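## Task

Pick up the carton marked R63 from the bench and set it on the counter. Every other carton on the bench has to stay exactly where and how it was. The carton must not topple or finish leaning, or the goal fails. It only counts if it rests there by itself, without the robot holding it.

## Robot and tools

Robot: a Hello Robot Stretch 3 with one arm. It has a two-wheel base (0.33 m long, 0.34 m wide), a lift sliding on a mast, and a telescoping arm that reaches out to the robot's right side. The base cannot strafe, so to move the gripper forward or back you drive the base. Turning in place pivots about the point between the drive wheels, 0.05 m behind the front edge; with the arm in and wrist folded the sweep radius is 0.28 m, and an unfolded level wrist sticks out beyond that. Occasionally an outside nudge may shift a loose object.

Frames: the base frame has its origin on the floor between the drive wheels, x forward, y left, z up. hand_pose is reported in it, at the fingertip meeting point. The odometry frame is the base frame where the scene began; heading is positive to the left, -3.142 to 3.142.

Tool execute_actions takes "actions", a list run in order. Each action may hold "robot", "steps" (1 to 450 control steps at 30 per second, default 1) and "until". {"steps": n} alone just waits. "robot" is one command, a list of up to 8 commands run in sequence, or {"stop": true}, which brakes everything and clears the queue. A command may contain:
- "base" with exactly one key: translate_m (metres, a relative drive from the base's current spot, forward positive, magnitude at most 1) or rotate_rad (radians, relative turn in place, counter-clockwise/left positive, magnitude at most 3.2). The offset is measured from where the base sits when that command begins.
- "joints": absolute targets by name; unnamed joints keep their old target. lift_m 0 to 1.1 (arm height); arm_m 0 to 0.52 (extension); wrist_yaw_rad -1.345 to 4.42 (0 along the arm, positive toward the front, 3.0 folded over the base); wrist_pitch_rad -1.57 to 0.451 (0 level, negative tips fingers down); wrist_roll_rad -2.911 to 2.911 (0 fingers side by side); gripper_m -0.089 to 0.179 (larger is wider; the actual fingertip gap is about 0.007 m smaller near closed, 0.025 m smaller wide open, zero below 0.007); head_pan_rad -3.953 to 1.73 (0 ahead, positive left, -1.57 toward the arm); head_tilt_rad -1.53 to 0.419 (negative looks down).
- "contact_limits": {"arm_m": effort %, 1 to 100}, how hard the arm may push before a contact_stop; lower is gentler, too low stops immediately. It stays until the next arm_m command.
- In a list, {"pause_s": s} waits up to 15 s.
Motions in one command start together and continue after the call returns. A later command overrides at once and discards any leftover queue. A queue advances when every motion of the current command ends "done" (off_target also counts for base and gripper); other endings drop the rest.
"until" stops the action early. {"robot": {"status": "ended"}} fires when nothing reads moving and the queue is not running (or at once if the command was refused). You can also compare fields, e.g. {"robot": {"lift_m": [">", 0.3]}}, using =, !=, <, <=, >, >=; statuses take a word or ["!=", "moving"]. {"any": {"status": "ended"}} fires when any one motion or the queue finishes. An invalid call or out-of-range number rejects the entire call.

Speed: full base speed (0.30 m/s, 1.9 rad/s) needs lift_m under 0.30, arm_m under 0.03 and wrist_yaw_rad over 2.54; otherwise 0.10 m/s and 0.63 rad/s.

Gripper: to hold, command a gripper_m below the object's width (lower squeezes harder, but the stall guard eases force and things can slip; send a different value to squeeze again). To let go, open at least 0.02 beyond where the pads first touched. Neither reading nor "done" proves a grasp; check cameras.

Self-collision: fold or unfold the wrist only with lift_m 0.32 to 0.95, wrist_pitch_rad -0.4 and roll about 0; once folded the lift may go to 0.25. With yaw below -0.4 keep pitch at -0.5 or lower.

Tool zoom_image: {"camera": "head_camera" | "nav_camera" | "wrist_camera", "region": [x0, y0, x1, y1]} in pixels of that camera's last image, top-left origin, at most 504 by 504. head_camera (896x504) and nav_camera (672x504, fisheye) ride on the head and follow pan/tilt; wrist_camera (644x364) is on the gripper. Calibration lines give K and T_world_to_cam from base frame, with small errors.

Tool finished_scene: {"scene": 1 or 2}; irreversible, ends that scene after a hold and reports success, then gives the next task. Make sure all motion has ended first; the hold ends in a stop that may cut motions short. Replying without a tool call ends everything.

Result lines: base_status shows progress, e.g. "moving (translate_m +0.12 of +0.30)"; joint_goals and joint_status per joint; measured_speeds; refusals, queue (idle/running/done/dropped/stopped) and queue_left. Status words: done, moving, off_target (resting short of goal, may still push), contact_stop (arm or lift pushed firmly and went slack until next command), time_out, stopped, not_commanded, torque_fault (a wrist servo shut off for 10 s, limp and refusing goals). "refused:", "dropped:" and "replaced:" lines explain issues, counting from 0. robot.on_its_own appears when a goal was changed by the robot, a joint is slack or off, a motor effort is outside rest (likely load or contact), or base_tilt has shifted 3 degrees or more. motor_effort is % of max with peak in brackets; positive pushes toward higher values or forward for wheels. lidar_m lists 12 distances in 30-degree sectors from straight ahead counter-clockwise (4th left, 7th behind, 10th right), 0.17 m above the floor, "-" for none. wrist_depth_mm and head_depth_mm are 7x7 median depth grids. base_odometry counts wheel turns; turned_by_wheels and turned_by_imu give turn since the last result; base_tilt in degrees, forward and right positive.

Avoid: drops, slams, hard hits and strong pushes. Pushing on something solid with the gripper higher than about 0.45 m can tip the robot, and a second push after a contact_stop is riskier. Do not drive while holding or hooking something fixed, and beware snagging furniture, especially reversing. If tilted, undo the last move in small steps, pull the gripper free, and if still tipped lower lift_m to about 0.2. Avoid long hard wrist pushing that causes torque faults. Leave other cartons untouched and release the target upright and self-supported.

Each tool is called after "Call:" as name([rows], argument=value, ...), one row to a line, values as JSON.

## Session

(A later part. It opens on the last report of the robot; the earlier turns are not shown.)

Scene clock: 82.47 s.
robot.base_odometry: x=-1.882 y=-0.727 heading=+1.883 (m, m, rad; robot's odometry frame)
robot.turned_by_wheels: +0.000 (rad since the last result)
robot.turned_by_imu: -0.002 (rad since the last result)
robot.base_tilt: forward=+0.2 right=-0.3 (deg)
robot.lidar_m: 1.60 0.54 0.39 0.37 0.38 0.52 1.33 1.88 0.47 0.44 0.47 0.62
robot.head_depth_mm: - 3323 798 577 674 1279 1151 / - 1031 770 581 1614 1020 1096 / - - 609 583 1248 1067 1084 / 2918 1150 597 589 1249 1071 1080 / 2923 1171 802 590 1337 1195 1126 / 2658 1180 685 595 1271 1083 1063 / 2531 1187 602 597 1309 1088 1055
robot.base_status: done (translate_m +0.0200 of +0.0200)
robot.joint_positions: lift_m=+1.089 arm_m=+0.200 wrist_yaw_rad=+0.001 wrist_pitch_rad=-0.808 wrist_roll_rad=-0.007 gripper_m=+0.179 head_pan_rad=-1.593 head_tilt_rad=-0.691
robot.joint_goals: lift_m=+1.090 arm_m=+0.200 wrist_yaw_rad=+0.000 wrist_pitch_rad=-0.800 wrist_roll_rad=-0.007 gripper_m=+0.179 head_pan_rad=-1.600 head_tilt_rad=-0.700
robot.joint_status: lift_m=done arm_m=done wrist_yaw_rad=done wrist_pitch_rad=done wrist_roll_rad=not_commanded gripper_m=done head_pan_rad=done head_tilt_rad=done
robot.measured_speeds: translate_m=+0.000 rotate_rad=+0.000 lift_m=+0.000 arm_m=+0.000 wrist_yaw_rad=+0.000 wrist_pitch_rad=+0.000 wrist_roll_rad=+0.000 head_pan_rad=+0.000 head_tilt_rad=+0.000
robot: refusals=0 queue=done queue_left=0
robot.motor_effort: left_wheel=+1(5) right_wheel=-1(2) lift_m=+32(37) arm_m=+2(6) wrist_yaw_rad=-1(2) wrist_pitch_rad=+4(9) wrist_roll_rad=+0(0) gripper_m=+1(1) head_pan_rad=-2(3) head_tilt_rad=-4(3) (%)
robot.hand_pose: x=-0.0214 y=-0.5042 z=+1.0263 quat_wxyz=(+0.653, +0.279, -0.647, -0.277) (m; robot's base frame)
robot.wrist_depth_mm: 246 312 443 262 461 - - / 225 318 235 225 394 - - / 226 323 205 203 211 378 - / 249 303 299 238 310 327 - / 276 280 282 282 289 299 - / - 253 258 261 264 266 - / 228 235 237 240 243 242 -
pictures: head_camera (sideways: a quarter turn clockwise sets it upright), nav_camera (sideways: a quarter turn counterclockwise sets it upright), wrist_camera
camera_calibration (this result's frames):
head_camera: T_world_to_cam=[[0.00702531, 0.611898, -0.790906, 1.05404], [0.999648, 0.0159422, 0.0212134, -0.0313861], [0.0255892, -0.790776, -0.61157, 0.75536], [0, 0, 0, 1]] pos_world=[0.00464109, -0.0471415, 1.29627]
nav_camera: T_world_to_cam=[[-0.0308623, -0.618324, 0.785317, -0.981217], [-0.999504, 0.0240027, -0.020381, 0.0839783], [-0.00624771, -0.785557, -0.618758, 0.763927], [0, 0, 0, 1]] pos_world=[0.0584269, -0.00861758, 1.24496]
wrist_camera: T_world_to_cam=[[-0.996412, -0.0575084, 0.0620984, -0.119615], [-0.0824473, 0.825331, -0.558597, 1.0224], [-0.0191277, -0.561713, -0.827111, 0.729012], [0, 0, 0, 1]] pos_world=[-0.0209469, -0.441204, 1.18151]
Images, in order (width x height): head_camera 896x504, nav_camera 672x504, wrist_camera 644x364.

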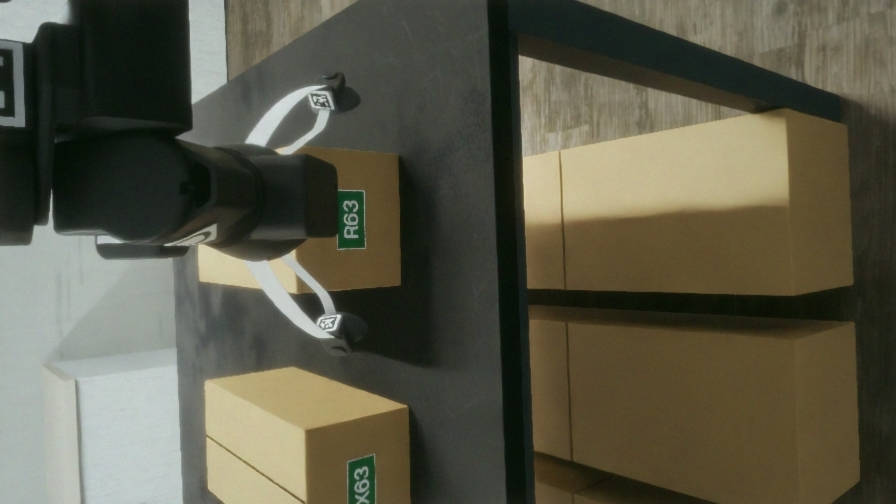

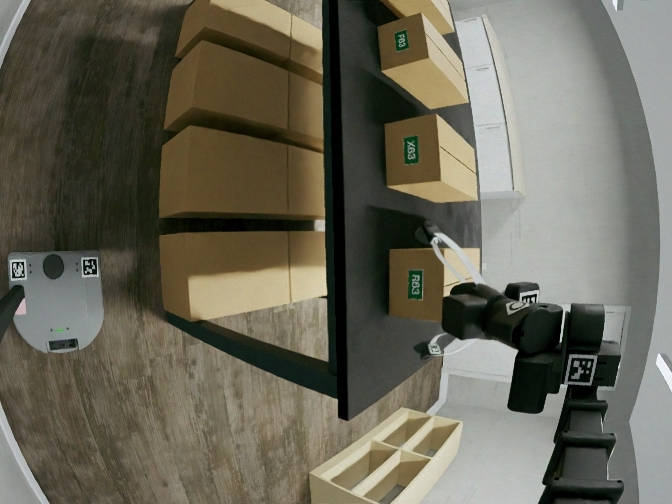

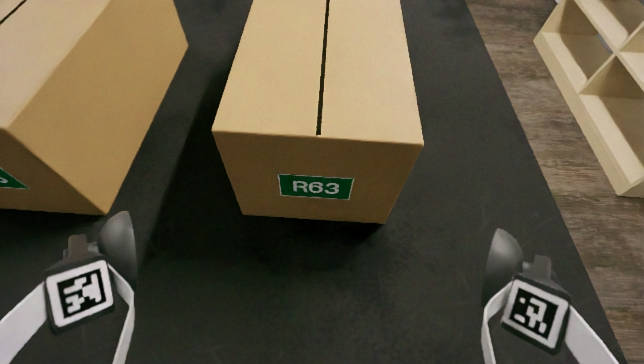

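Call:
execute_actions([
  {"robot":[{"joints":{"lift_m":1.06,"arm_m":0.31}}],"steps":450,"until":{"robot":{"status":"ended"}}},
])

Call:
execute_actions([
  {"robot":[{"joints":{"arm_m":0.385}}],"steps":450,"until":{"robot":{"status":"ended"}}},
])

Scene clock: 90.40 s.
robot.base_odometry: x=-1.882 y=-0.727 heading=+1.883 (m, m, rad; robot's odometry frame)
robot.turned_by_wheels: +0.000 (rad since the last result)
robot.turned_by_imu: -0.001 (rad since the last result)
robot.base_tilt: forward=+0.2 right=-0.3 (deg)
robot.lidar_m: 1.60 0.54 0.39 0.37 0.38 0.52 1.33 1.88 0.47 0.45 0.47 0.62
robot.head_depth_mm: 3035 3311 796 579 678 1283 1151 / - 1057 750 582 1617 1020 1088 / - - 606 586 1248 1069 1080 / 2939 1155 608 587 1254 1076 1079 / 2951 1162 750 590 1328 1193 1124 / 2662 1183 686 594 1254 1084 1061 / 2517 1197 601 597 1304 1082 1051
robot.base_status: done (translate_m +0.0200 of +0.0200)
robot.joint_positions: lift_m=+1.061 arm_m=+0.310 wrist_yaw_rad=+0.001 wrist_pitch_rad=-0.809 wrist_roll_rad=-0.007 gripper_m=+0.179 head_pan_rad=-1.593 head_tilt_rad=-0.691
robot.joint_goals: lift_m=+1.060 arm_m=+0.310 wrist_yaw_rad=+0.000 wrist_pitch_rad=-0.800 wrist_roll_rad=-0.007 gripper_m=+0.179 head_pan_rad=-1.600 head_tilt_rad=-0.700
robot.joint_status: lift_m=done arm_m=done wrist_yaw_rad=done wrist_pitch_rad=done wrist_roll_rad=not_commanded gripper_m=done head_pan_rad=done head_tilt_rad=done
robot.measured_speeds: translate_m=+0.000 rotate_rad=+0.000 lift_m=+0.000 arm_m=+0.000 wrist_yaw_rad=+0.000 wrist_pitch_rad=+0.000 wrist_roll_rad=+0.000 head_pan_rad=+0.000 head_tilt_rad=+0.000
robot: refusals=0 queue=done queue_left=0
robot.motor_effort: left_wheel=+2(1) right_wheel=-1(1) lift_m=+12(30) arm_m=+3(2) wrist_yaw_rad=-2(2) wrist_pitch_rad=+4(4) wrist_roll_rad=+0(0) gripper_m=+1(1) head_pan_rad=-2(2) head_tilt_rad=-3(3) (%)
robot.hand_pose: x=-0.0214 y=-0.6140 z=+0.9972 quat_wxyz=(+0.652, +0.280, -0.647, -0.277) (m; robot's base frame)
robot.wrist_depth_mm: 218 387 220 209 220 - - / 223 316 181 181 188 385 - / 225 299 156 158 163 331 - / 228 268 139 142 144 293 - / 225 127 126 128 130 263 - / - 118 119 119 120 119 247 / 203 208 206 207 209 216 223
pictures: head_camera (sideways: a quarter turn clockwise sets it upright), nav_camera (sideways: a quarter turn counterclockwise sets it upright), wrist_camera
camera_calibration (this result's frames):
head_camera: T_world_to_cam=[[0.00702746, 0.611902, -0.790902, 1.05403], [0.999648, 0.0159387, 0.0212136, -0.0313864], [0.0255866, -0.790773, -0.611575, 0.755366], [0, 0, 0, 1]] pos_world=[0.00464093, -0.0471414, 1.29627]
nav_camera: T_world_to_cam=[[-0.0308644, -0.618328, 0.785314, -0.981213], [-0.999504, 0.0240062, -0.020381, 0.0839783], [-0.00625025, -0.785553, -0.618762, 0.763933], [0, 0, 0, 1]] pos_world=[0.0584268, -0.00861742, 1.24496]
wrist_camera: T_world_to_cam=[[-0.996412, -0.0575619, 0.0620389, -0.124099], [-0.0824379, 0.825927, -0.557717, 1.09626], [-0.0191363, -0.560831, -0.827709, 0.644459], [0, 0, 0, 1]] pos_world=[-0.0209482, -0.551139, 1.15253]
Images, in order (width x height): head_camera 896x504, nav_camera 672x504, wrist_camera 644x364.

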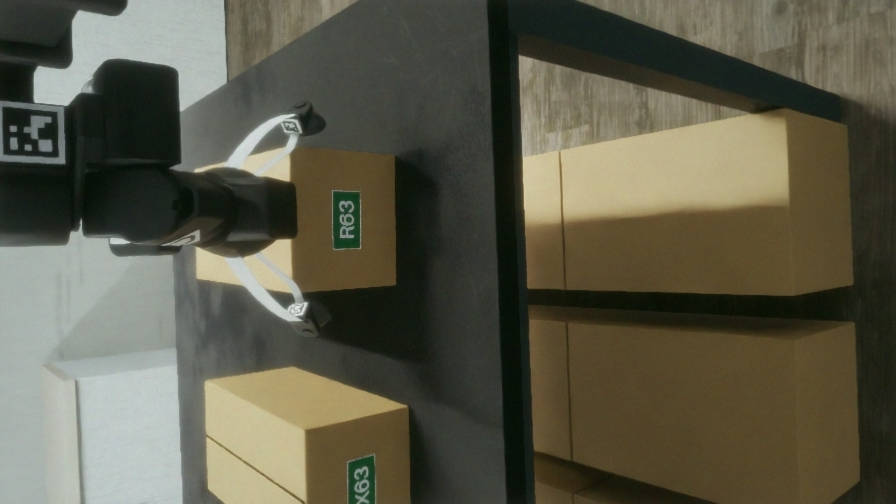

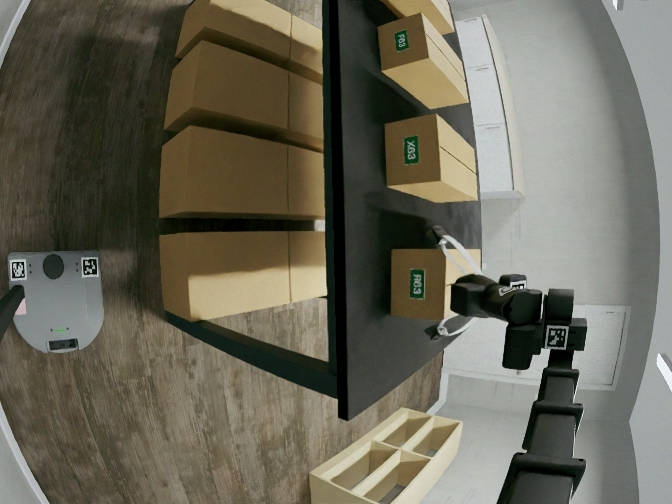

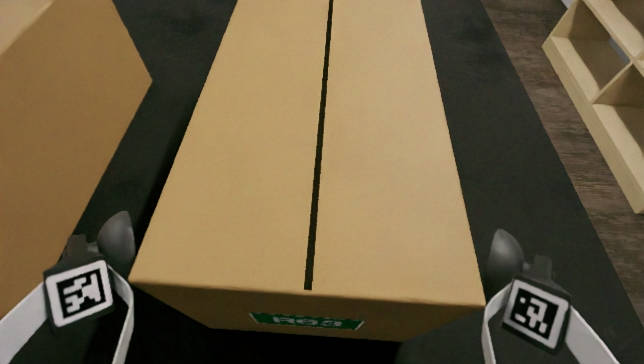

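Scene clock: 92.00 s.
robot.base_odometry: x=-1.882 y=-0.727 heading=+1.883 (m, m, rad; robot's odometry frame)
robot.turned_by_wheels: +0.000 (rad since the last result)
robot.turned_by_imu: +0.000 (rad since the last result)
robot.base_tilt: forward=+0.2 right=-0.2 (deg)
robot.lidar_m: 1.60 0.54 0.39 0.37 0.38 0.52 1.33 1.89 0.47 0.45 0.47 0.62
robot.head_depth_mm: 3022 3291 797 579 674 1295 1154 / 2861 1133 768 582 1614 1022 1092 / - 1141 679 586 1241 1073 1085 / 2899 1191 681 588 1250 1076 1076 / 2973 1169 767 592 1333 1198 1125 / 2666 1179 684 594 1267 1080 1058 / 2517 1189 601 597 1297 1086 1058
robot.base_status: done (translate_m +0.0200 of +0.0200)
robot.joint_positions: lift_m=+1.061 arm_m=+0.385 wrist_yaw_rad=+0.001 wrist_pitch_rad=-0.809 wrist_roll_rad=-0.007 gripper_m=+0.179 head_pan_rad=-1.593 head_tilt_rad=-0.691
robot.joint_goals: lift_m=+1.060 arm_m=+0.385 wrist_yaw_rad=+0.000 wrist_pitch_rad=-0.800 wrist_roll_rad=-0.007 gripper_m=+0.179 head_pan_rad=-1.600 head_tilt_rad=-0.700
robot.joint_status: lift_m=done arm_m=done wrist_yaw_rad=done wrist_pitch_rad=done wrist_roll_rad=not_commanded gripper_m=done head_pan_rad=done head_tilt_rad=done
robot.measured_speeds: translate_m=+0.000 rotate_rad=+0.000 lift_m=+0.000 arm_m=+0.000 wrist_yaw_rad=+0.000 wrist_pitch_rad=+0.000 wrist_roll_rad=+0.000 head_pan_rad=+0.000 head_tilt_rad=+0.000
robot: refusals=0 queue=done queue_left=0
robot.motor_effort: left_wheel=+1(1) right_wheel=-1(1) lift_m=+12(11) arm_m=+3(4) wrist_yaw_rad=-1(2) wrist_pitch_rad=+4(5) wrist_roll_rad=+0(0) gripper_m=+0(0) head_pan_rad=-1(2) head_tilt_rad=-4(4) (%)
robot.hand_pose: x=-0.0214 y=-0.6889 z=+0.9972 quat_wxyz=(+0.652, +0.280, -0.647, -0.277) (m; robot's base frame)
robot.wrist_depth_mm: 387 398 220 208 221 - - / 221 344 180 180 189 383 - / 224 298 156 158 162 330 - / 226 267 139 141 144 293 - / 229 127 126 128 129 264 - / - 118 119 118 118 119 247 / 203 209 206 207 208 216 222
pictures: head_camera (sideways: a quarter turn clockwise sets it upright), nav_camera (sideways: a quarter turn counterclockwise sets it upright), wrist_camera
camera_calibration (this result's frames):
head_camera: T_world_to_cam=[[0.00702761, 0.611903, -0.790902, 1.05403], [0.999648, 0.0159384, 0.0212136, -0.0313864], [0.0255864, -0.790773, -0.611575, 0.755367], [0, 0, 0, 1]] pos_world=[0.00464092, -0.0471414, 1.29627]
nav_camera: T_world_to_cam=[[-0.0308646, -0.618329, 0.785313, -0.981212], [-0.999504, 0.0240064, -0.020381, 0.0839783], [-0.00625043, -0.785553, -0.618763, 0.763933], [0, 0, 0, 1]] pos_world=[0.0584268, -0.00861741, 1.24496]
wrist_camera: T_world_to_cam=[[-0.996412, -0.0575798, 0.0620223, -0.128406], [-0.0824374, 0.826099, -0.557462, 1.15799], [-0.019138, -0.560575, -0.827882, 0.602739], [0, 0, 0, 1]] pos_world=[-0.0209483, -0.626126, 1.1525]
Images, in order (width x height): head_camera 896x504, nav_camera 672x504, wrist_camera 644x364.

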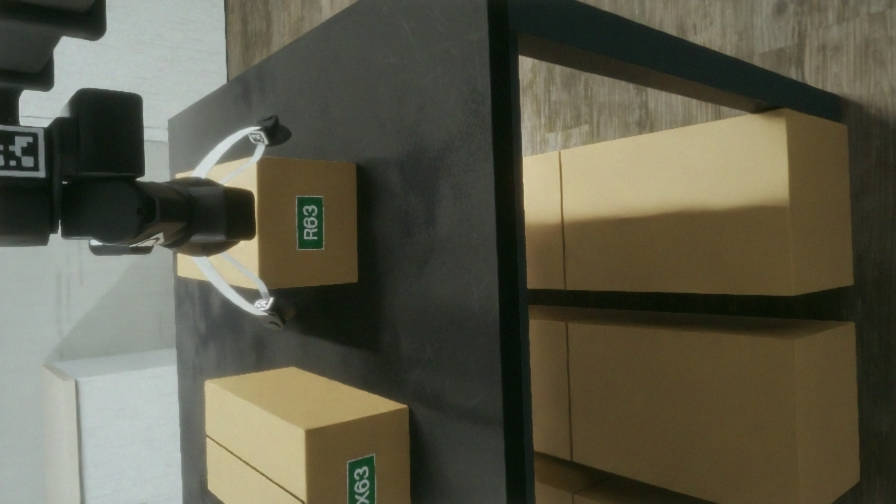

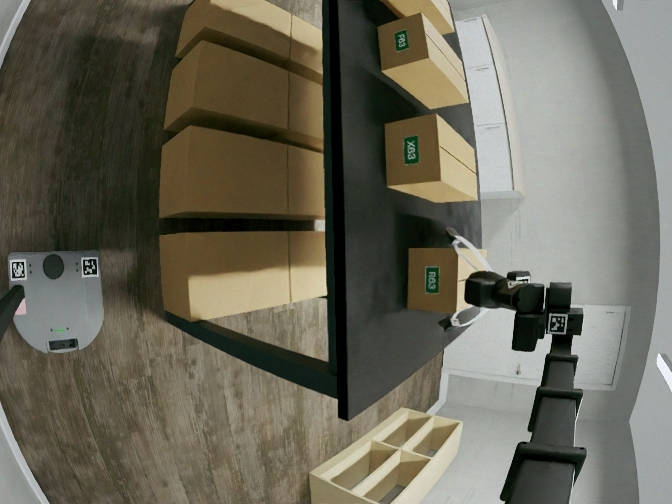

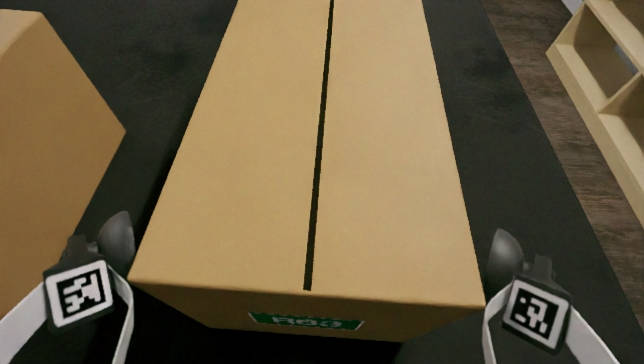

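Call:
execute_actions([
  {"robot":[{"joints":{"lift_m":1.1,"arm_m":0.375}},{"joints":{"arm_m":0.475}},{"joints":{"lift_m":1.068}}],"steps":450,"until":{"robot":{"status":"ended"}}},
  {"robot":[{"joints":{"gripper_m":0.04}},{"pause_s":0.5},{"joints":{"lift_m":1.1}}],"steps":450,"until":{"robot":{"status":"ended"}}},
])

Scene clock: 104.80 s.
robot.base_odometry: x=-1.882 y=-0.727 heading=+1.883 (m, m, rad; robot's odometry frame)
robot.turned_by_wheels: +0.000 (rad since the last result)
robot.turned_by_imu: -0.002 (rad since the last result)
robot.base_tilt: forward=+0.2 right=-0.3 (deg)
robot.lidar_m: 1.60 0.54 0.39 0.37 0.38 0.52 1.33 1.88 0.47 0.44 0.47 0.61
robot.head_depth_mm: 2923 3255 797 579 673 1292 1158 / 2965 2163 766 582 1606 1023 1092 / 3072 705 675 586 1244 1068 1081 / 2928 671 675 589 1252 1077 1072 / 2904 1166 782 590 1320 1201 1127 / 2667 1170 687 596 1268 1075 1064 / 2499 1189 599 597 1302 1078 1053
robot.base_status: done (translate_m +0.0200 of +0.0200)
robot.joint_positions: lift_m=+1.099 arm_m=+0.475 wrist_yaw_rad=-0.001 wrist_pitch_rad=-0.813 wrist_roll_rad=-0.005 gripper_m=+0.050 head_pan_rad=-1.593 head_tilt_rad=-0.691
robot.joint_goals: lift_m=+1.100 arm_m=+0.475 wrist_yaw_rad=+0.000 wrist_pitch_rad=-0.800 wrist_roll_rad=-0.005 gripper_m=+0.048 head_pan_rad=-1.600 head_tilt_rad=-0.700
robot.joint_status: lift_m=done arm_m=done wrist_yaw_rad=done wrist_pitch_rad=done wrist_roll_rad=not_commanded gripper_m=done head_pan_rad=done head_tilt_rad=done
robot.measured_speeds: translate_m=+0.000 rotate_rad=+0.000 lift_m=+0.000 arm_m=+0.000 wrist_yaw_rad=+0.000 wrist_pitch_rad=+0.000 wrist_roll_rad=+0.000 head_pan_rad=+0.000 head_tilt_rad=+0.000
robot: refusals=0 queue=done queue_left=0
robot.on_its_own: gripper_m is held at +0.048, not at your +0.040, by its stall guard, which is still easing
robot.motor_effort: left_wheel=+1(1) right_wheel=+0(1) lift_m=+32(37) arm_m=+2(4) wrist_yaw_rad=+1(2) wrist_pitch_rad=+6(6) wrist_roll_rad=-1(1) gripper_m=-41(99) head_pan_rad=-2(3) head_tilt_rad=-3(3) (%)
robot.hand_pose: x=-0.0217 y=-0.7783 z=+1.0355 quat_wxyz=(+0.651, +0.280, -0.648, -0.279) (m; robot's base frame)
robot.wrist_depth_mm: 452 461 467 480 491 - - / 394 399 198 194 203 - - / 347 354 171 172 176 396 - / 311 317 153 155 158 339 - / 229 281 139 141 143 308 - / 220 126 128 129 130 278 - / 235 119 118 119 120 245 -
pictures: head_camera (sideways: a quarter turn clockwise sets it upright), nav_camera (sideways: a quarter turn counterclockwise sets it upright), wrist_camera
camera_calibration (this result's frames):
head_camera: T_world_to_cam=[[0.00702869, 0.611905, -0.7909, 1.05403], [0.999648, 0.0159367, 0.0212138, -0.0313866], [0.0255852, -0.790771, -0.611578, 0.75537], [0, 0, 0, 1]] pos_world=[0.00464084, -0.0471414, 1.29627]
nav_camera: T_world_to_cam=[[-0.0308657, -0.618331, 0.785311, -0.98121], [-0.999504, 0.0240081, -0.0203809, 0.0839783], [-0.00625169, -0.785551, -0.618765, 0.763937], [0, 0, 0, 1]] pos_world=[0.0584268, -0.00861731, 1.24496]
wrist_camera: T_world_to_cam=[[-0.996657, -0.05464, 0.06074, -0.132636], [-0.0792109, 0.828358, -0.55457, 1.25194], [-0.0200127, -0.557528, -0.829917, 0.588825], [0, 0, 0, 1]] pos_world=[-0.0212413, -0.716016, 1.19102]
Images, in order (width x height): head_camera 896x504, nav_camera 672x504, wrist_camera 644x364.

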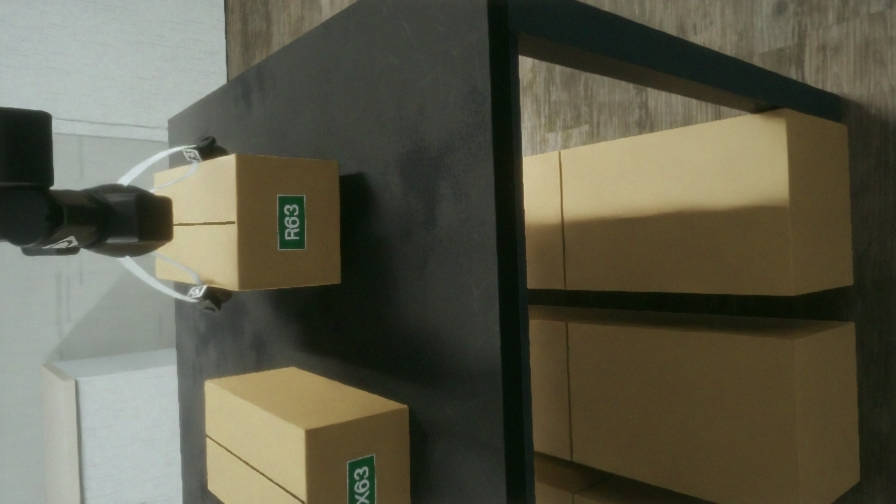

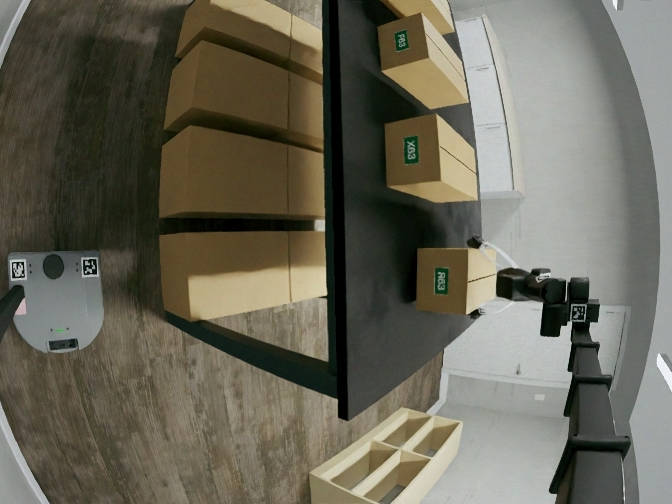

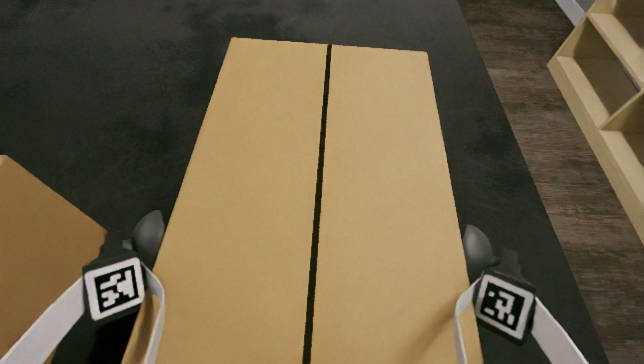

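Call:
execute_actions([
  {"robot":[{"base":{"translate_m":-0.58},"joints":{"arm_m":0.0,"head_pan_rad":-0.4,"head_tilt_rad":-0.8}},{"base":{"rotate_rad":-1.61}},{"base":{"translate_m":0.6}}],"steps":450,"until":{"robot":{"status":"ended"}}},
  {"steps":450,"until":{"robot":{"status":"ended"}}},
])

Call:
execute_actions([
  {"robot":[{"base":{"translate_m":1}},{"base":{"rotate_rad":1.2}},{"base":{"translate_m":1}}],"steps":450,"until":{"robot":{"status":"ended"}}},
  {"steps":450,"until":{"robot":{"status":"ended"}}},
])

Scene clock: 130.57 s.
robot.base_odometry: x=-1.126 y=-1.117 heading=+0.274 (m, m, rad; robot's odometry frame)
robot.turned_by_wheels: -1.610 (rad since the last result)
robot.turned_by_imu: -1.587 (rad since the last result)
robot.base_tilt: forward=+0.2 right=-0.3 (deg)
robot.lidar_m: 2.81 0.62 0.43 0.37 0.36 1.01 0.95 0.98 1.29 1.29 1.04 1.49
robot.head_depth_mm: 1603 1549 1530 1601 1476 1279 1117 / 1851 1576 1642 1726 1500 1292 1115 / 2174 1948 2064 1811 1507 1291 1117 / 2615 2767 2220 1836 1515 1294 1135 / 2596 2803 2273 1833 1512 1302 1138 / 2459 2739 2307 1849 1527 1298 1145 / 2357 2622 2318 1846 1530 1312 1143
robot.base_status: done (translate_m +0.6000 of +0.6000)
robot.joint_positions: lift_m=+1.099 arm_m=+0.001 wrist_yaw_rad=-0.001 wrist_pitch_rad=-0.814 wrist_roll_rad=-0.005 gripper_m=+0.104 head_pan_rad=-0.407 head_tilt_rad=-0.790
robot.joint_goals: lift_m=+1.100 arm_m=+0.000 wrist_yaw_rad=+0.000 wrist_pitch_rad=-0.800 wrist_roll_rad=-0.005 gripper_m=+0.103 head_pan_rad=-0.400 head_tilt_rad=-0.800
robot.joint_status: lift_m=done arm_m=done wrist_yaw_rad=done wrist_pitch_rad=done wrist_roll_rad=not_commanded gripper_m=done head_pan_rad=done head_tilt_rad=done
robot.measured_speeds: translate_m=+0.000 rotate_rad=+0.000 lift_m=+0.000 arm_m=+0.000 wrist_yaw_rad=+0.000 wrist_pitch_rad=+0.000 wrist_roll_rad=+0.000 head_pan_rad=+0.000 head_tilt_rad=+0.000
robot: refusals=0 queue=done queue_left=0
robot.on_its_own: gripper_m is held at +0.103, not at your +0.040, by its stall guard, which is not easing now
robot.motor_effort: left_wheel=+1(6) right_wheel=-1(3) lift_m=+32(32) arm_m=-3(7) wrist_yaw_rad=+0(1) wrist_pitch_rad=+6(6) wrist_roll_rad=-1(1) gripper_m=-22(41) head_pan_rad=+3(32) head_tilt_rad=-4(17) (%)
robot.hand_pose: x=-0.0217 y=-0.3045 z=+1.0353 quat_wxyz=(+0.651, +0.281, -0.647, -0.280) (m; robot's base frame)
robot.wrist_depth_mm: 960 - - - - - - / 840 - 195 193 200 - 963 / - - 170 171 175 - 987 / - - 153 154 157 - 984 / - - 139 141 142 - 995 / - 126 128 129 131 - 989 / - 121 118 119 121 - 931
pictures: head_camera (sideways: a quarter turn clockwise sets it upright), nav_camera (sideways: a quarter turn counterclockwise sets it upright), wrist_camera
camera_calibration (this result's frames):
head_camera: T_world_to_cam=[[-0.633367, 0.265711, -0.726803, 0.974392], [0.362326, 0.931719, 0.0248801, -0.0322691], [0.683788, -0.247581, -0.686395, 0.848675], [0, 0, 0, 1]] pos_world=[0.0485263, -0.0187249, 1.29152]
nav_camera: T_world_to_cam=[[0.629845, -0.289987, 0.720557, -0.90084], [-0.399046, -0.91671, -0.0201187, 0.0799715], [0.666376, -0.274864, -0.693104, 0.85653], [0, 0, 0, 1]] pos_world=[0.0285314, 0.0475077, 1.24438]
wrist_camera: T_world_to_cam=[[-0.996658, -0.0547006, 0.0606692, -0.106684], [-0.0791989, 0.828993, -0.553622, 0.858613], [-0.0200109, -0.556577, -0.830555, 0.853755], [0, 0, 0, 1]] pos_world=[-0.021242, -0.24244, 1.19091]
Images, in order (width x height): head_camera 896x504, nav_camera 672x504, wrist_camera 644x364.

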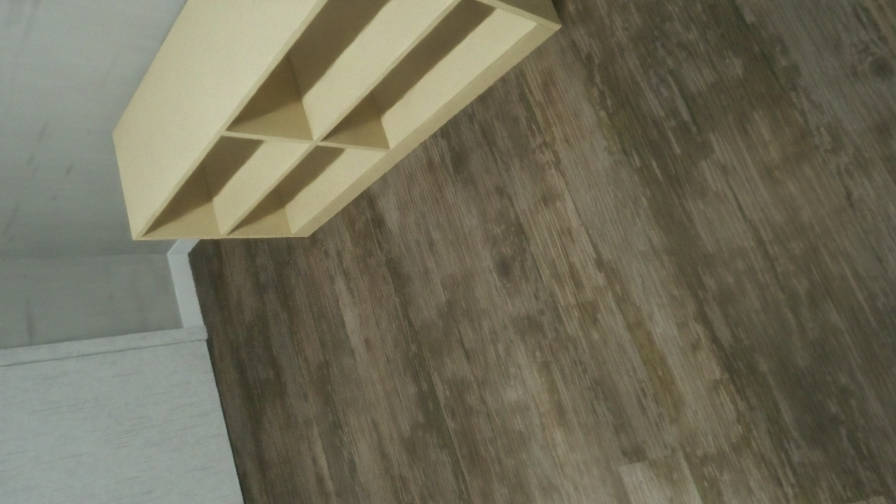

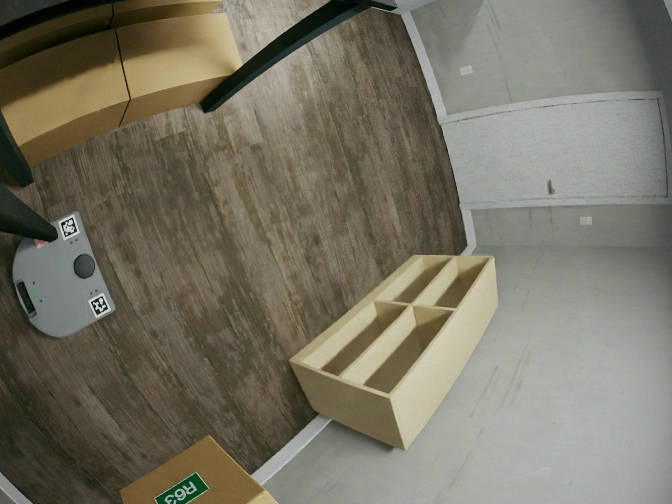

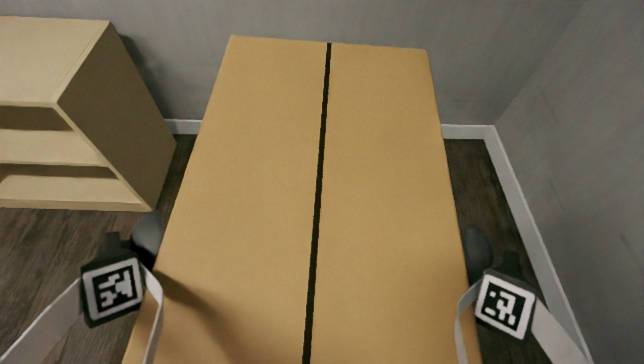

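Scene clock: 156.23 s.
robot.base_odometry: x=-0.066 y=+0.149 heading=+1.473 (m, m, rad; robot's odometry frame)
robot.turned_by_wheels: +1.200 (rad since the last result)
robot.turned_by_imu: +1.183 (rad since the last result)
robot.base_tilt: forward=+0.2 right=-0.3 (deg)
robot.lidar_m: 1.28 2.42 0.84 0.66 0.65 0.69 1.87 1.73 1.81 1.44 0.84 0.87
robot.head_depth_mm: 1234 866 932 1072 1304 1277 1122 / 1300 933 1030 1199 1430 1281 1120 / 1302 1005 1150 1361 1522 1290 1123 / 1324 1094 1294 1595 1514 1293 1132 / 1343 1243 1499 1770 1534 1300 1138 / 1364 1405 1775 1860 1541 1304 1143 / 1504 1653 2082 1860 1529 1307 1143
robot.base_status: done (translate_m +1.0000 of +1.0000)
robot.joint_positions: lift_m=+1.099 arm_m=+0.001 wrist_yaw_rad=-0.001 wrist_pitch_rad=-0.814 wrist_roll_rad=-0.005 gripper_m=+0.104 head_pan_rad=-0.407 head_tilt_rad=-0.790
robot.joint_goals: lift_m=+1.100 arm_m=+0.000 wrist_yaw_rad=+0.000 wrist_pitch_rad=-0.800 wrist_roll_rad=-0.005 gripper_m=+0.103 head_pan_rad=-0.400 head_tilt_rad=-0.800
robot.joint_status: lift_m=done arm_m=done wrist_yaw_rad=done wrist_pitch_rad=done wrist_roll_rad=not_commanded gripper_m=done head_pan_rad=done head_tilt_rad=done
robot.measured_speeds: translate_m=+0.000 rotate_rad=+0.000 lift_m=+0.000 arm_m=+0.000 wrist_yaw_rad=+0.000 wrist_pitch_rad=+0.000 wrist_roll_rad=+0.000 head_pan_rad=+0.000 head_tilt_rad=+0.000
robot: refusals=0 queue=done queue_left=0
robot.on_its_own: gripper_m is held at +0.103, not at your +0.040, by its stall guard, which is not easing now
robot.motor_effort: left_wheel=-2(6) right_wheel=+3(6) lift_m=+33(32) arm_m=-4(4) wrist_yaw_rad=+0(0) wrist_pitch_rad=+6(6) wrist_roll_rad=-1(1) gripper_m=-21(20) head_pan_rad=+2(2) head_tilt_rad=-5(3) (%)
robot.hand_pose: x=-0.0217 y=-0.3045 z=+1.0353 quat_wxyz=(+0.651, +0.281, -0.647, -0.280) (m; robot's base frame)
robot.wrist_depth_mm: 733 - - - - - - / 644 - 195 192 200 - - / 653 - 170 171 175 - - / 740 960 152 154 157 - - / 887 925 139 140 143 - - / - 125 127 129 131 - - / - 120 118 119 121 - -
pictures: head_camera (sideways: a quarter turn clockwise sets it upright), nav_camera (sideways: a quarter turn counterclockwise sets it upright), wrist_camera
camera_calibration (this result's frames):
head_camera: T_world_to_cam=[[-0.633373, 0.265714, -0.726797, 0.974384], [0.362326, 0.931719, 0.0248804, -0.0322695], [0.683782, -0.247579, -0.686401, 0.848683], [0, 0, 0, 1]] pos_world=[0.0485262, -0.0187249, 1.29152]
nav_camera: T_world_to_cam=[[0.629851, -0.289989, 0.720551, -0.900833], [-0.399046, -0.91671, -0.0201187, 0.0799714], [0.666371, -0.274861, -0.69311, 0.856538], [0, 0, 0, 1]] pos_world=[0.0285309, 0.0475079, 1.24438]
wrist_camera: T_world_to_cam=[[-0.996657, -0.0547065, 0.0606749, -0.106692], [-0.079207, 0.828993, -0.553622, 0.858615], [-0.0200123, -0.556577, -0.830555, 0.853753], [0, 0, 0, 1]] pos_world=[-0.0212415, -0.242443, 1.19091]
Images, in order (width x height): head_camera 896x504, nav_camera 672x504, wrist_camera 644x364.

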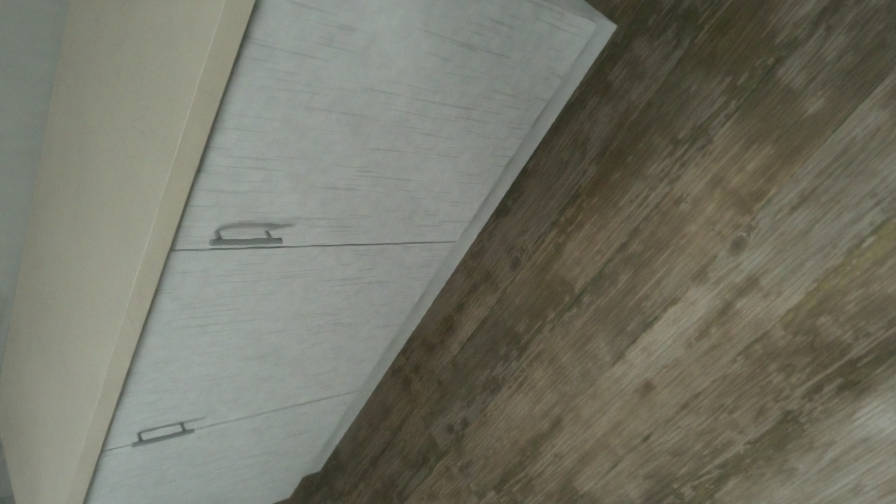

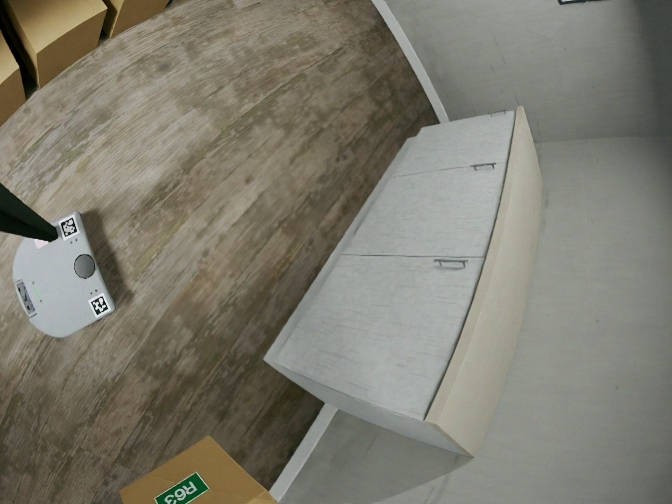

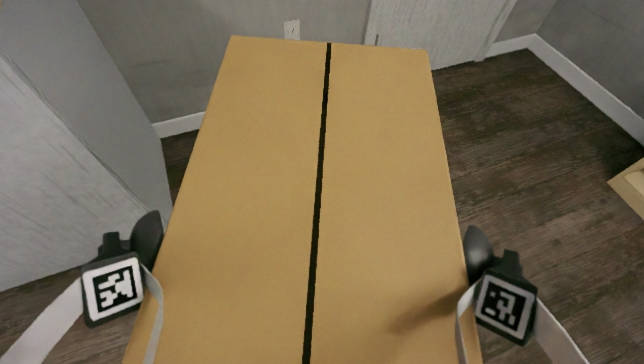

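Call:
execute_actions([
  {"robot":[{"base":{"rotate_rad":-0.45}},{"base":{"translate_m":0.5},"joints":{"head_pan_rad":-1.4,"head_tilt_rad":-0.6,"wrist_pitch_rad":-0.6}},{"base":{"rotate_rad":0.85}},{"joints":{"arm_m":0.15}}],"steps":450,"until":{"robot":{"status":"ended"}}},
])

Scene clock: 175.83 s.
robot.base_odometry: x=+0.194 y=+0.576 heading=+1.873 (m, m, rad; robot's odometry frame)
robot.turned_by_wheels: +0.400 (rad since the last result)
robot.turned_by_imu: +0.392 (rad since the last result)
robot.base_tilt: forward=+0.2 right=-0.2 (deg)
robot.lidar_m: 1.52 2.27 1.07 1.02 1.06 2.34 2.06 1.51 0.45 0.43 0.45 0.60
robot.head_depth_mm: - - - 384 441 631 1177 / 828 907 496 393 508 633 787 / 849 943 941 415 522 655 818 / 865 963 946 671 555 680 855 / 878 983 959 674 576 703 894 / 900 1000 964 679 581 728 939 / 912 1020 975 682 619 761 987
robot.base_status: done (rotate_rad +0.8499 of +0.8500)
robot.joint_positions: lift_m=+1.099 arm_m=+0.150 wrist_yaw_rad=-0.001 wrist_pitch_rad=-0.622 wrist_roll_rad=-0.005 gripper_m=+0.104 head_pan_rad=-1.393 head_tilt_rad=-0.606
robot.joint_goals: lift_m=+1.100 arm_m=+0.150 wrist_yaw_rad=+0.000 wrist_pitch_rad=-0.600 wrist_roll_rad=-0.005 gripper_m=+0.103 head_pan_rad=-1.400 head_tilt_rad=-0.600
robot.joint_status: lift_m=done arm_m=done wrist_yaw_rad=done wrist_pitch_rad=done wrist_roll_rad=not_commanded gripper_m=done head_pan_rad=done head_tilt_rad=done
robot.measured_speeds: translate_m=+0.000 rotate_rad=+0.000 lift_m=+0.000 arm_m=+0.000 wrist_yaw_rad=+0.000 wrist_pitch_rad=+0.000 wrist_roll_rad=+0.000 head_pan_rad=+0.000 head_tilt_rad=+0.000
robot: refusals=0 queue=done queue_left=0
robot.on_its_own: gripper_m is held at +0.103, not at your +0.040, by its stall guard, which is not easing now
robot.motor_effort: left_wheel=-2(6) right_wheel=+3(5) lift_m=+32(33) arm_m=+3(7) wrist_yaw_rad=+1(0) wrist_pitch_rad=+10(12) wrist_roll_rad=-1(1) gripper_m=-21(22) head_pan_rad=-2(31) head_tilt_rad=+3(17) (%)
robot.hand_pose: x=-0.0217 y=-0.4888 z=+1.0692 quat_wxyz=(+0.675, +0.217, -0.671, -0.216) (m; robot's base frame)
robot.wrist_depth_mm: 615 619 600 599 612 606 603 / 558 572 196 193 202 691 683 / 459 467 170 171 175 788 790 / 386 395 152 154 157 929 921 / 340 342 139 141 143 - - / 302 126 128 129 131 - - / 265 120 118 119 120 - -
pictures: head_camera (sideways: a quarter turn clockwise sets it upright), nav_camera (sideways: a quarter turn counterclockwise sets it upright), wrist_camera
camera_calibration (this result's frames):
head_camera: T_world_to_cam=[[-0.102385, 0.532494, -0.840219, 1.11899], [0.976251, 0.215905, 0.0178707, -0.0268938], [0.190924, -0.818434, -0.541953, 0.663782], [0, 0, 0, 1]] pos_world=[0.0140911, -0.0467896, 1.30042]
nav_camera: T_world_to_cam=[[0.0803797, -0.543973, 0.835244, -1.04698], [-0.984034, -0.176802, -0.020448, 0.0839735], [0.158796, -0.820265, -0.549499, 0.672818], [0, 0, 0, 1]] pos_world=[0.0599484, -0.00279588, 1.24592]
wrist_camera: T_world_to_cam=[[-0.996642, -0.0422782, 0.0701187, -0.122846], [-0.0793984, 0.708208, -0.701525, 1.12924], [-0.0199994, -0.704737, -0.709186, 0.577195], [0, 0, 0, 1]] pos_world=[-0.02123, -0.398163, 1.21015]
Images, in order (width x height): head_camera 896x504, nav_camera 672x504, wrist_camera 644x364.

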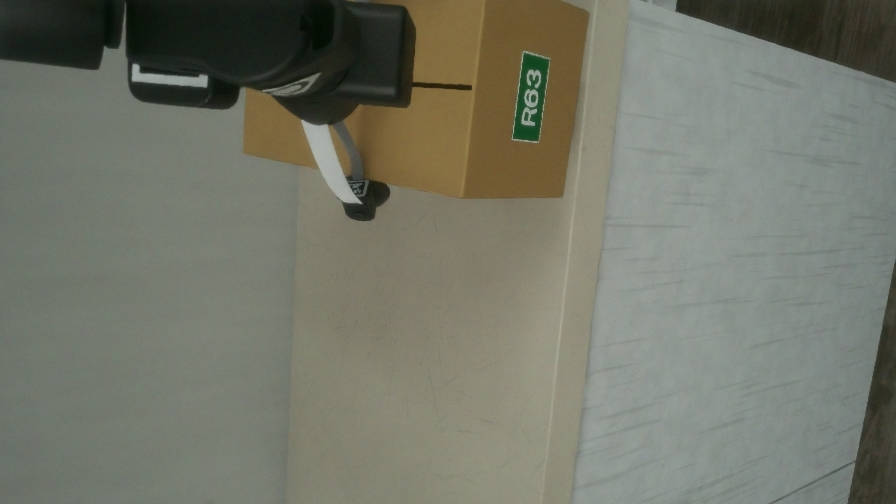

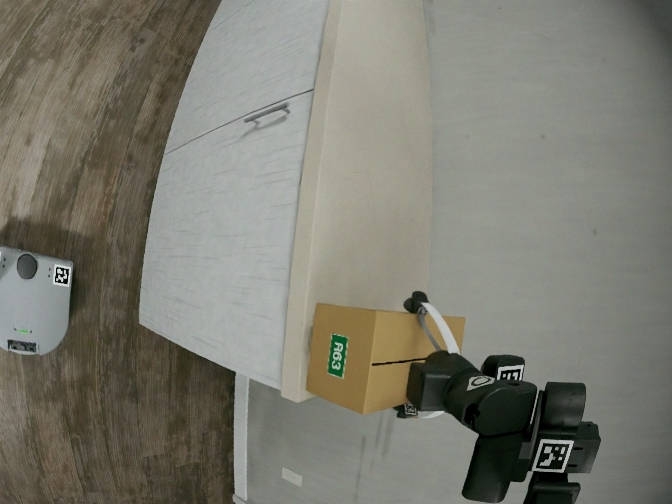

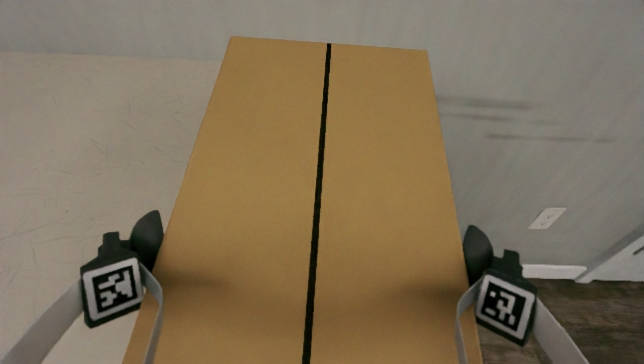

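Same height as bench (~0.938).

Call:
execute_actions([
  {"robot":[{"base":{"translate_m":0.15},"joints":{"arm_m":0.38}},{"joints":{"wrist_pitch_rad":-0.8}},{"joints":{"lift_m":1.069}}],"steps":450,"until":{"robot":{"status":"ended"}}},
  {"robot":[{"joints":{"gripper_m":0.179}},{"joints":{"lift_m":1.1,"wrist_pitch_rad":-0.5}},{"joints":{"arm_m":0.1}}],"steps":450,"until":{"robot":{"status":"ended"}}},
])

Scene clock: 191.67 s.
robot.base_odometry: x=+0.149 y=+0.719 heading=+1.873 (m, m, rad; robot's odometry frame)
robot.turned_by_wheels: +0.000 (rad since the last result)
robot.turned_by_imu: -0.003 (rad since the last result)
robot.base_tilt: forward=+0.2 right=-0.3 (deg)
robot.lidar_m: 1.51 2.14 1.07 1.03 1.07 2.47 2.21 1.50 0.45 0.43 0.44 0.59
robot.head_depth_mm: - - - 606 530 607 746 / 829 920 733 599 534 627 775 / 846 942 1001 618 536 650 812 / 862 958 980 673 558 671 846 / 879 981 952 676 557 695 885 / 893 994 962 681 580 722 927 / 914 1017 972 681 584 752 974
robot.base_status: done (translate_m +0.1500 of +0.1500)
robot.joint_positions: lift_m=+1.099 arm_m=+0.100 wrist_yaw_rad=-0.001 wrist_pitch_rad=-0.517 wrist_roll_rad=-0.005 gripper_m=+0.179 head_pan_rad=-1.393 head_tilt_rad=-0.606
robot.joint_goals: lift_m=+1.100 arm_m=+0.100 wrist_yaw_rad=+0.000 wrist_pitch_rad=-0.500 wrist_roll_rad=-0.005 gripper_m=+0.179 head_pan_rad=-1.400 head_tilt_rad=-0.600
robot.joint_status: lift_m=done arm_m=done wrist_yaw_rad=done wrist_pitch_rad=done wrist_roll_rad=not_commanded gripper_m=done head_pan_rad=done head_tilt_rad=done
robot.measured_speeds: translate_m=+0.000 rotate_rad=+0.000 lift_m=+0.000 arm_m=+0.000 wrist_yaw_rad=+0.000 wrist_pitch_rad=+0.000 wrist_roll_rad=+0.000 head_pan_rad=+0.000 head_tilt_rad=+0.000
robot: refusals=0 queue=done queue_left=0
robot.motor_effort: left_wheel=-2(4) right_wheel=+3(6) lift_m=+33(34) arm_m=-3(5) wrist_yaw_rad=+1(0) wrist_pitch_rad=+7(10) wrist_roll_rad=+0(1) gripper_m=+1(83) head_pan_rad=-2(1) head_tilt_rad=+3(3) (%)
robot.hand_pose: x=-0.0217 y=-0.4562 z=+1.0906 quat_wxyz=(+0.685, +0.181, -0.682, -0.181) (m; robot's base frame)
robot.wrist_depth_mm: 627 636 629 626 623 625 625 / 672 686 688 671 706 700 695 / 551 571 576 372 616 800 792 / 447 457 452 299 491 875 895 / 379 388 381 312 405 984 - / - 334 339 344 348 357 - / 282 292 298 302 305 303 -
pictures: head_camera (sideways: a quarter turn clockwise sets it upright), nav_camera (sideways: a quarter turn counterclockwise sets it upright), wrist_camera
camera_calibration (this result's frames):
head_camera: T_world_to_cam=[[-0.102319, 0.532346, -0.840321, 1.11913], [0.976265, 0.21584, 0.0178632, -0.0268841], [0.190884, -0.818548, -0.541795, 0.663577], [0, 0, 0, 1]] pos_world=[0.0140879, -0.0467904, 1.30043]
nav_camera: T_world_to_cam=[[0.0803138, -0.543824, 0.835347, -1.04712], [-0.984046, -0.176737, -0.020448, 0.0839736], [0.158757, -0.820378, -0.549342, 0.672614], [0, 0, 0, 1]] pos_world=[0.0599501, -0.00281001, 1.24592]
wrist_camera: T_world_to_cam=[[-0.996635, -0.0347496, 0.0742391, -0.124019], [-0.0794967, 0.630538, -0.772077, 1.16267], [-0.0199812, -0.77538, -0.631178, 0.498009], [0, 0, 0, 1]] pos_world=[-0.021223, -0.35127, 1.22121]
Images, in order (width x height): head_camera 896x504, nav_camera 672x504, wrist_camera 644x364.

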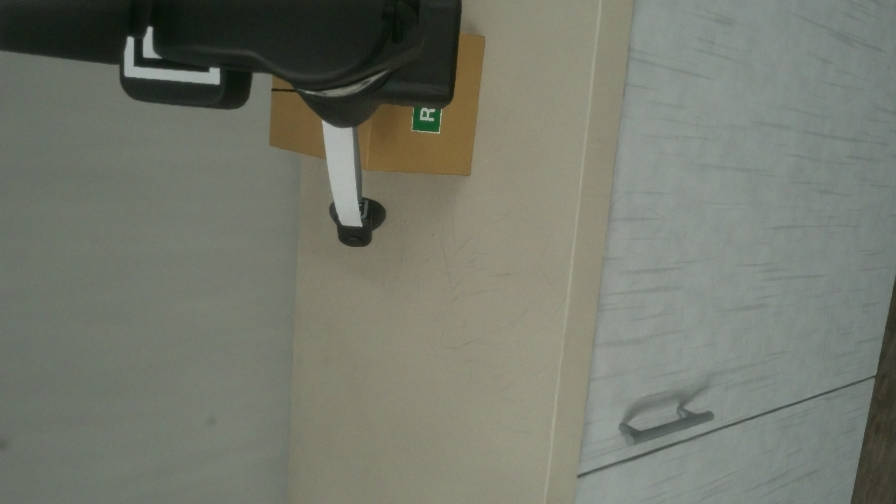

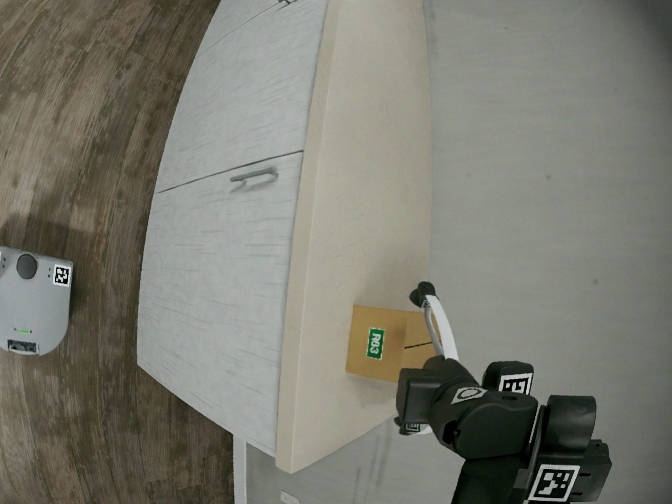

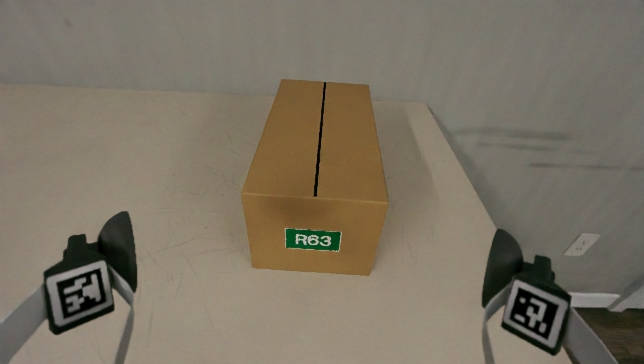

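Call:
finished_scene(scene=1)

The scene is finished: the task was done.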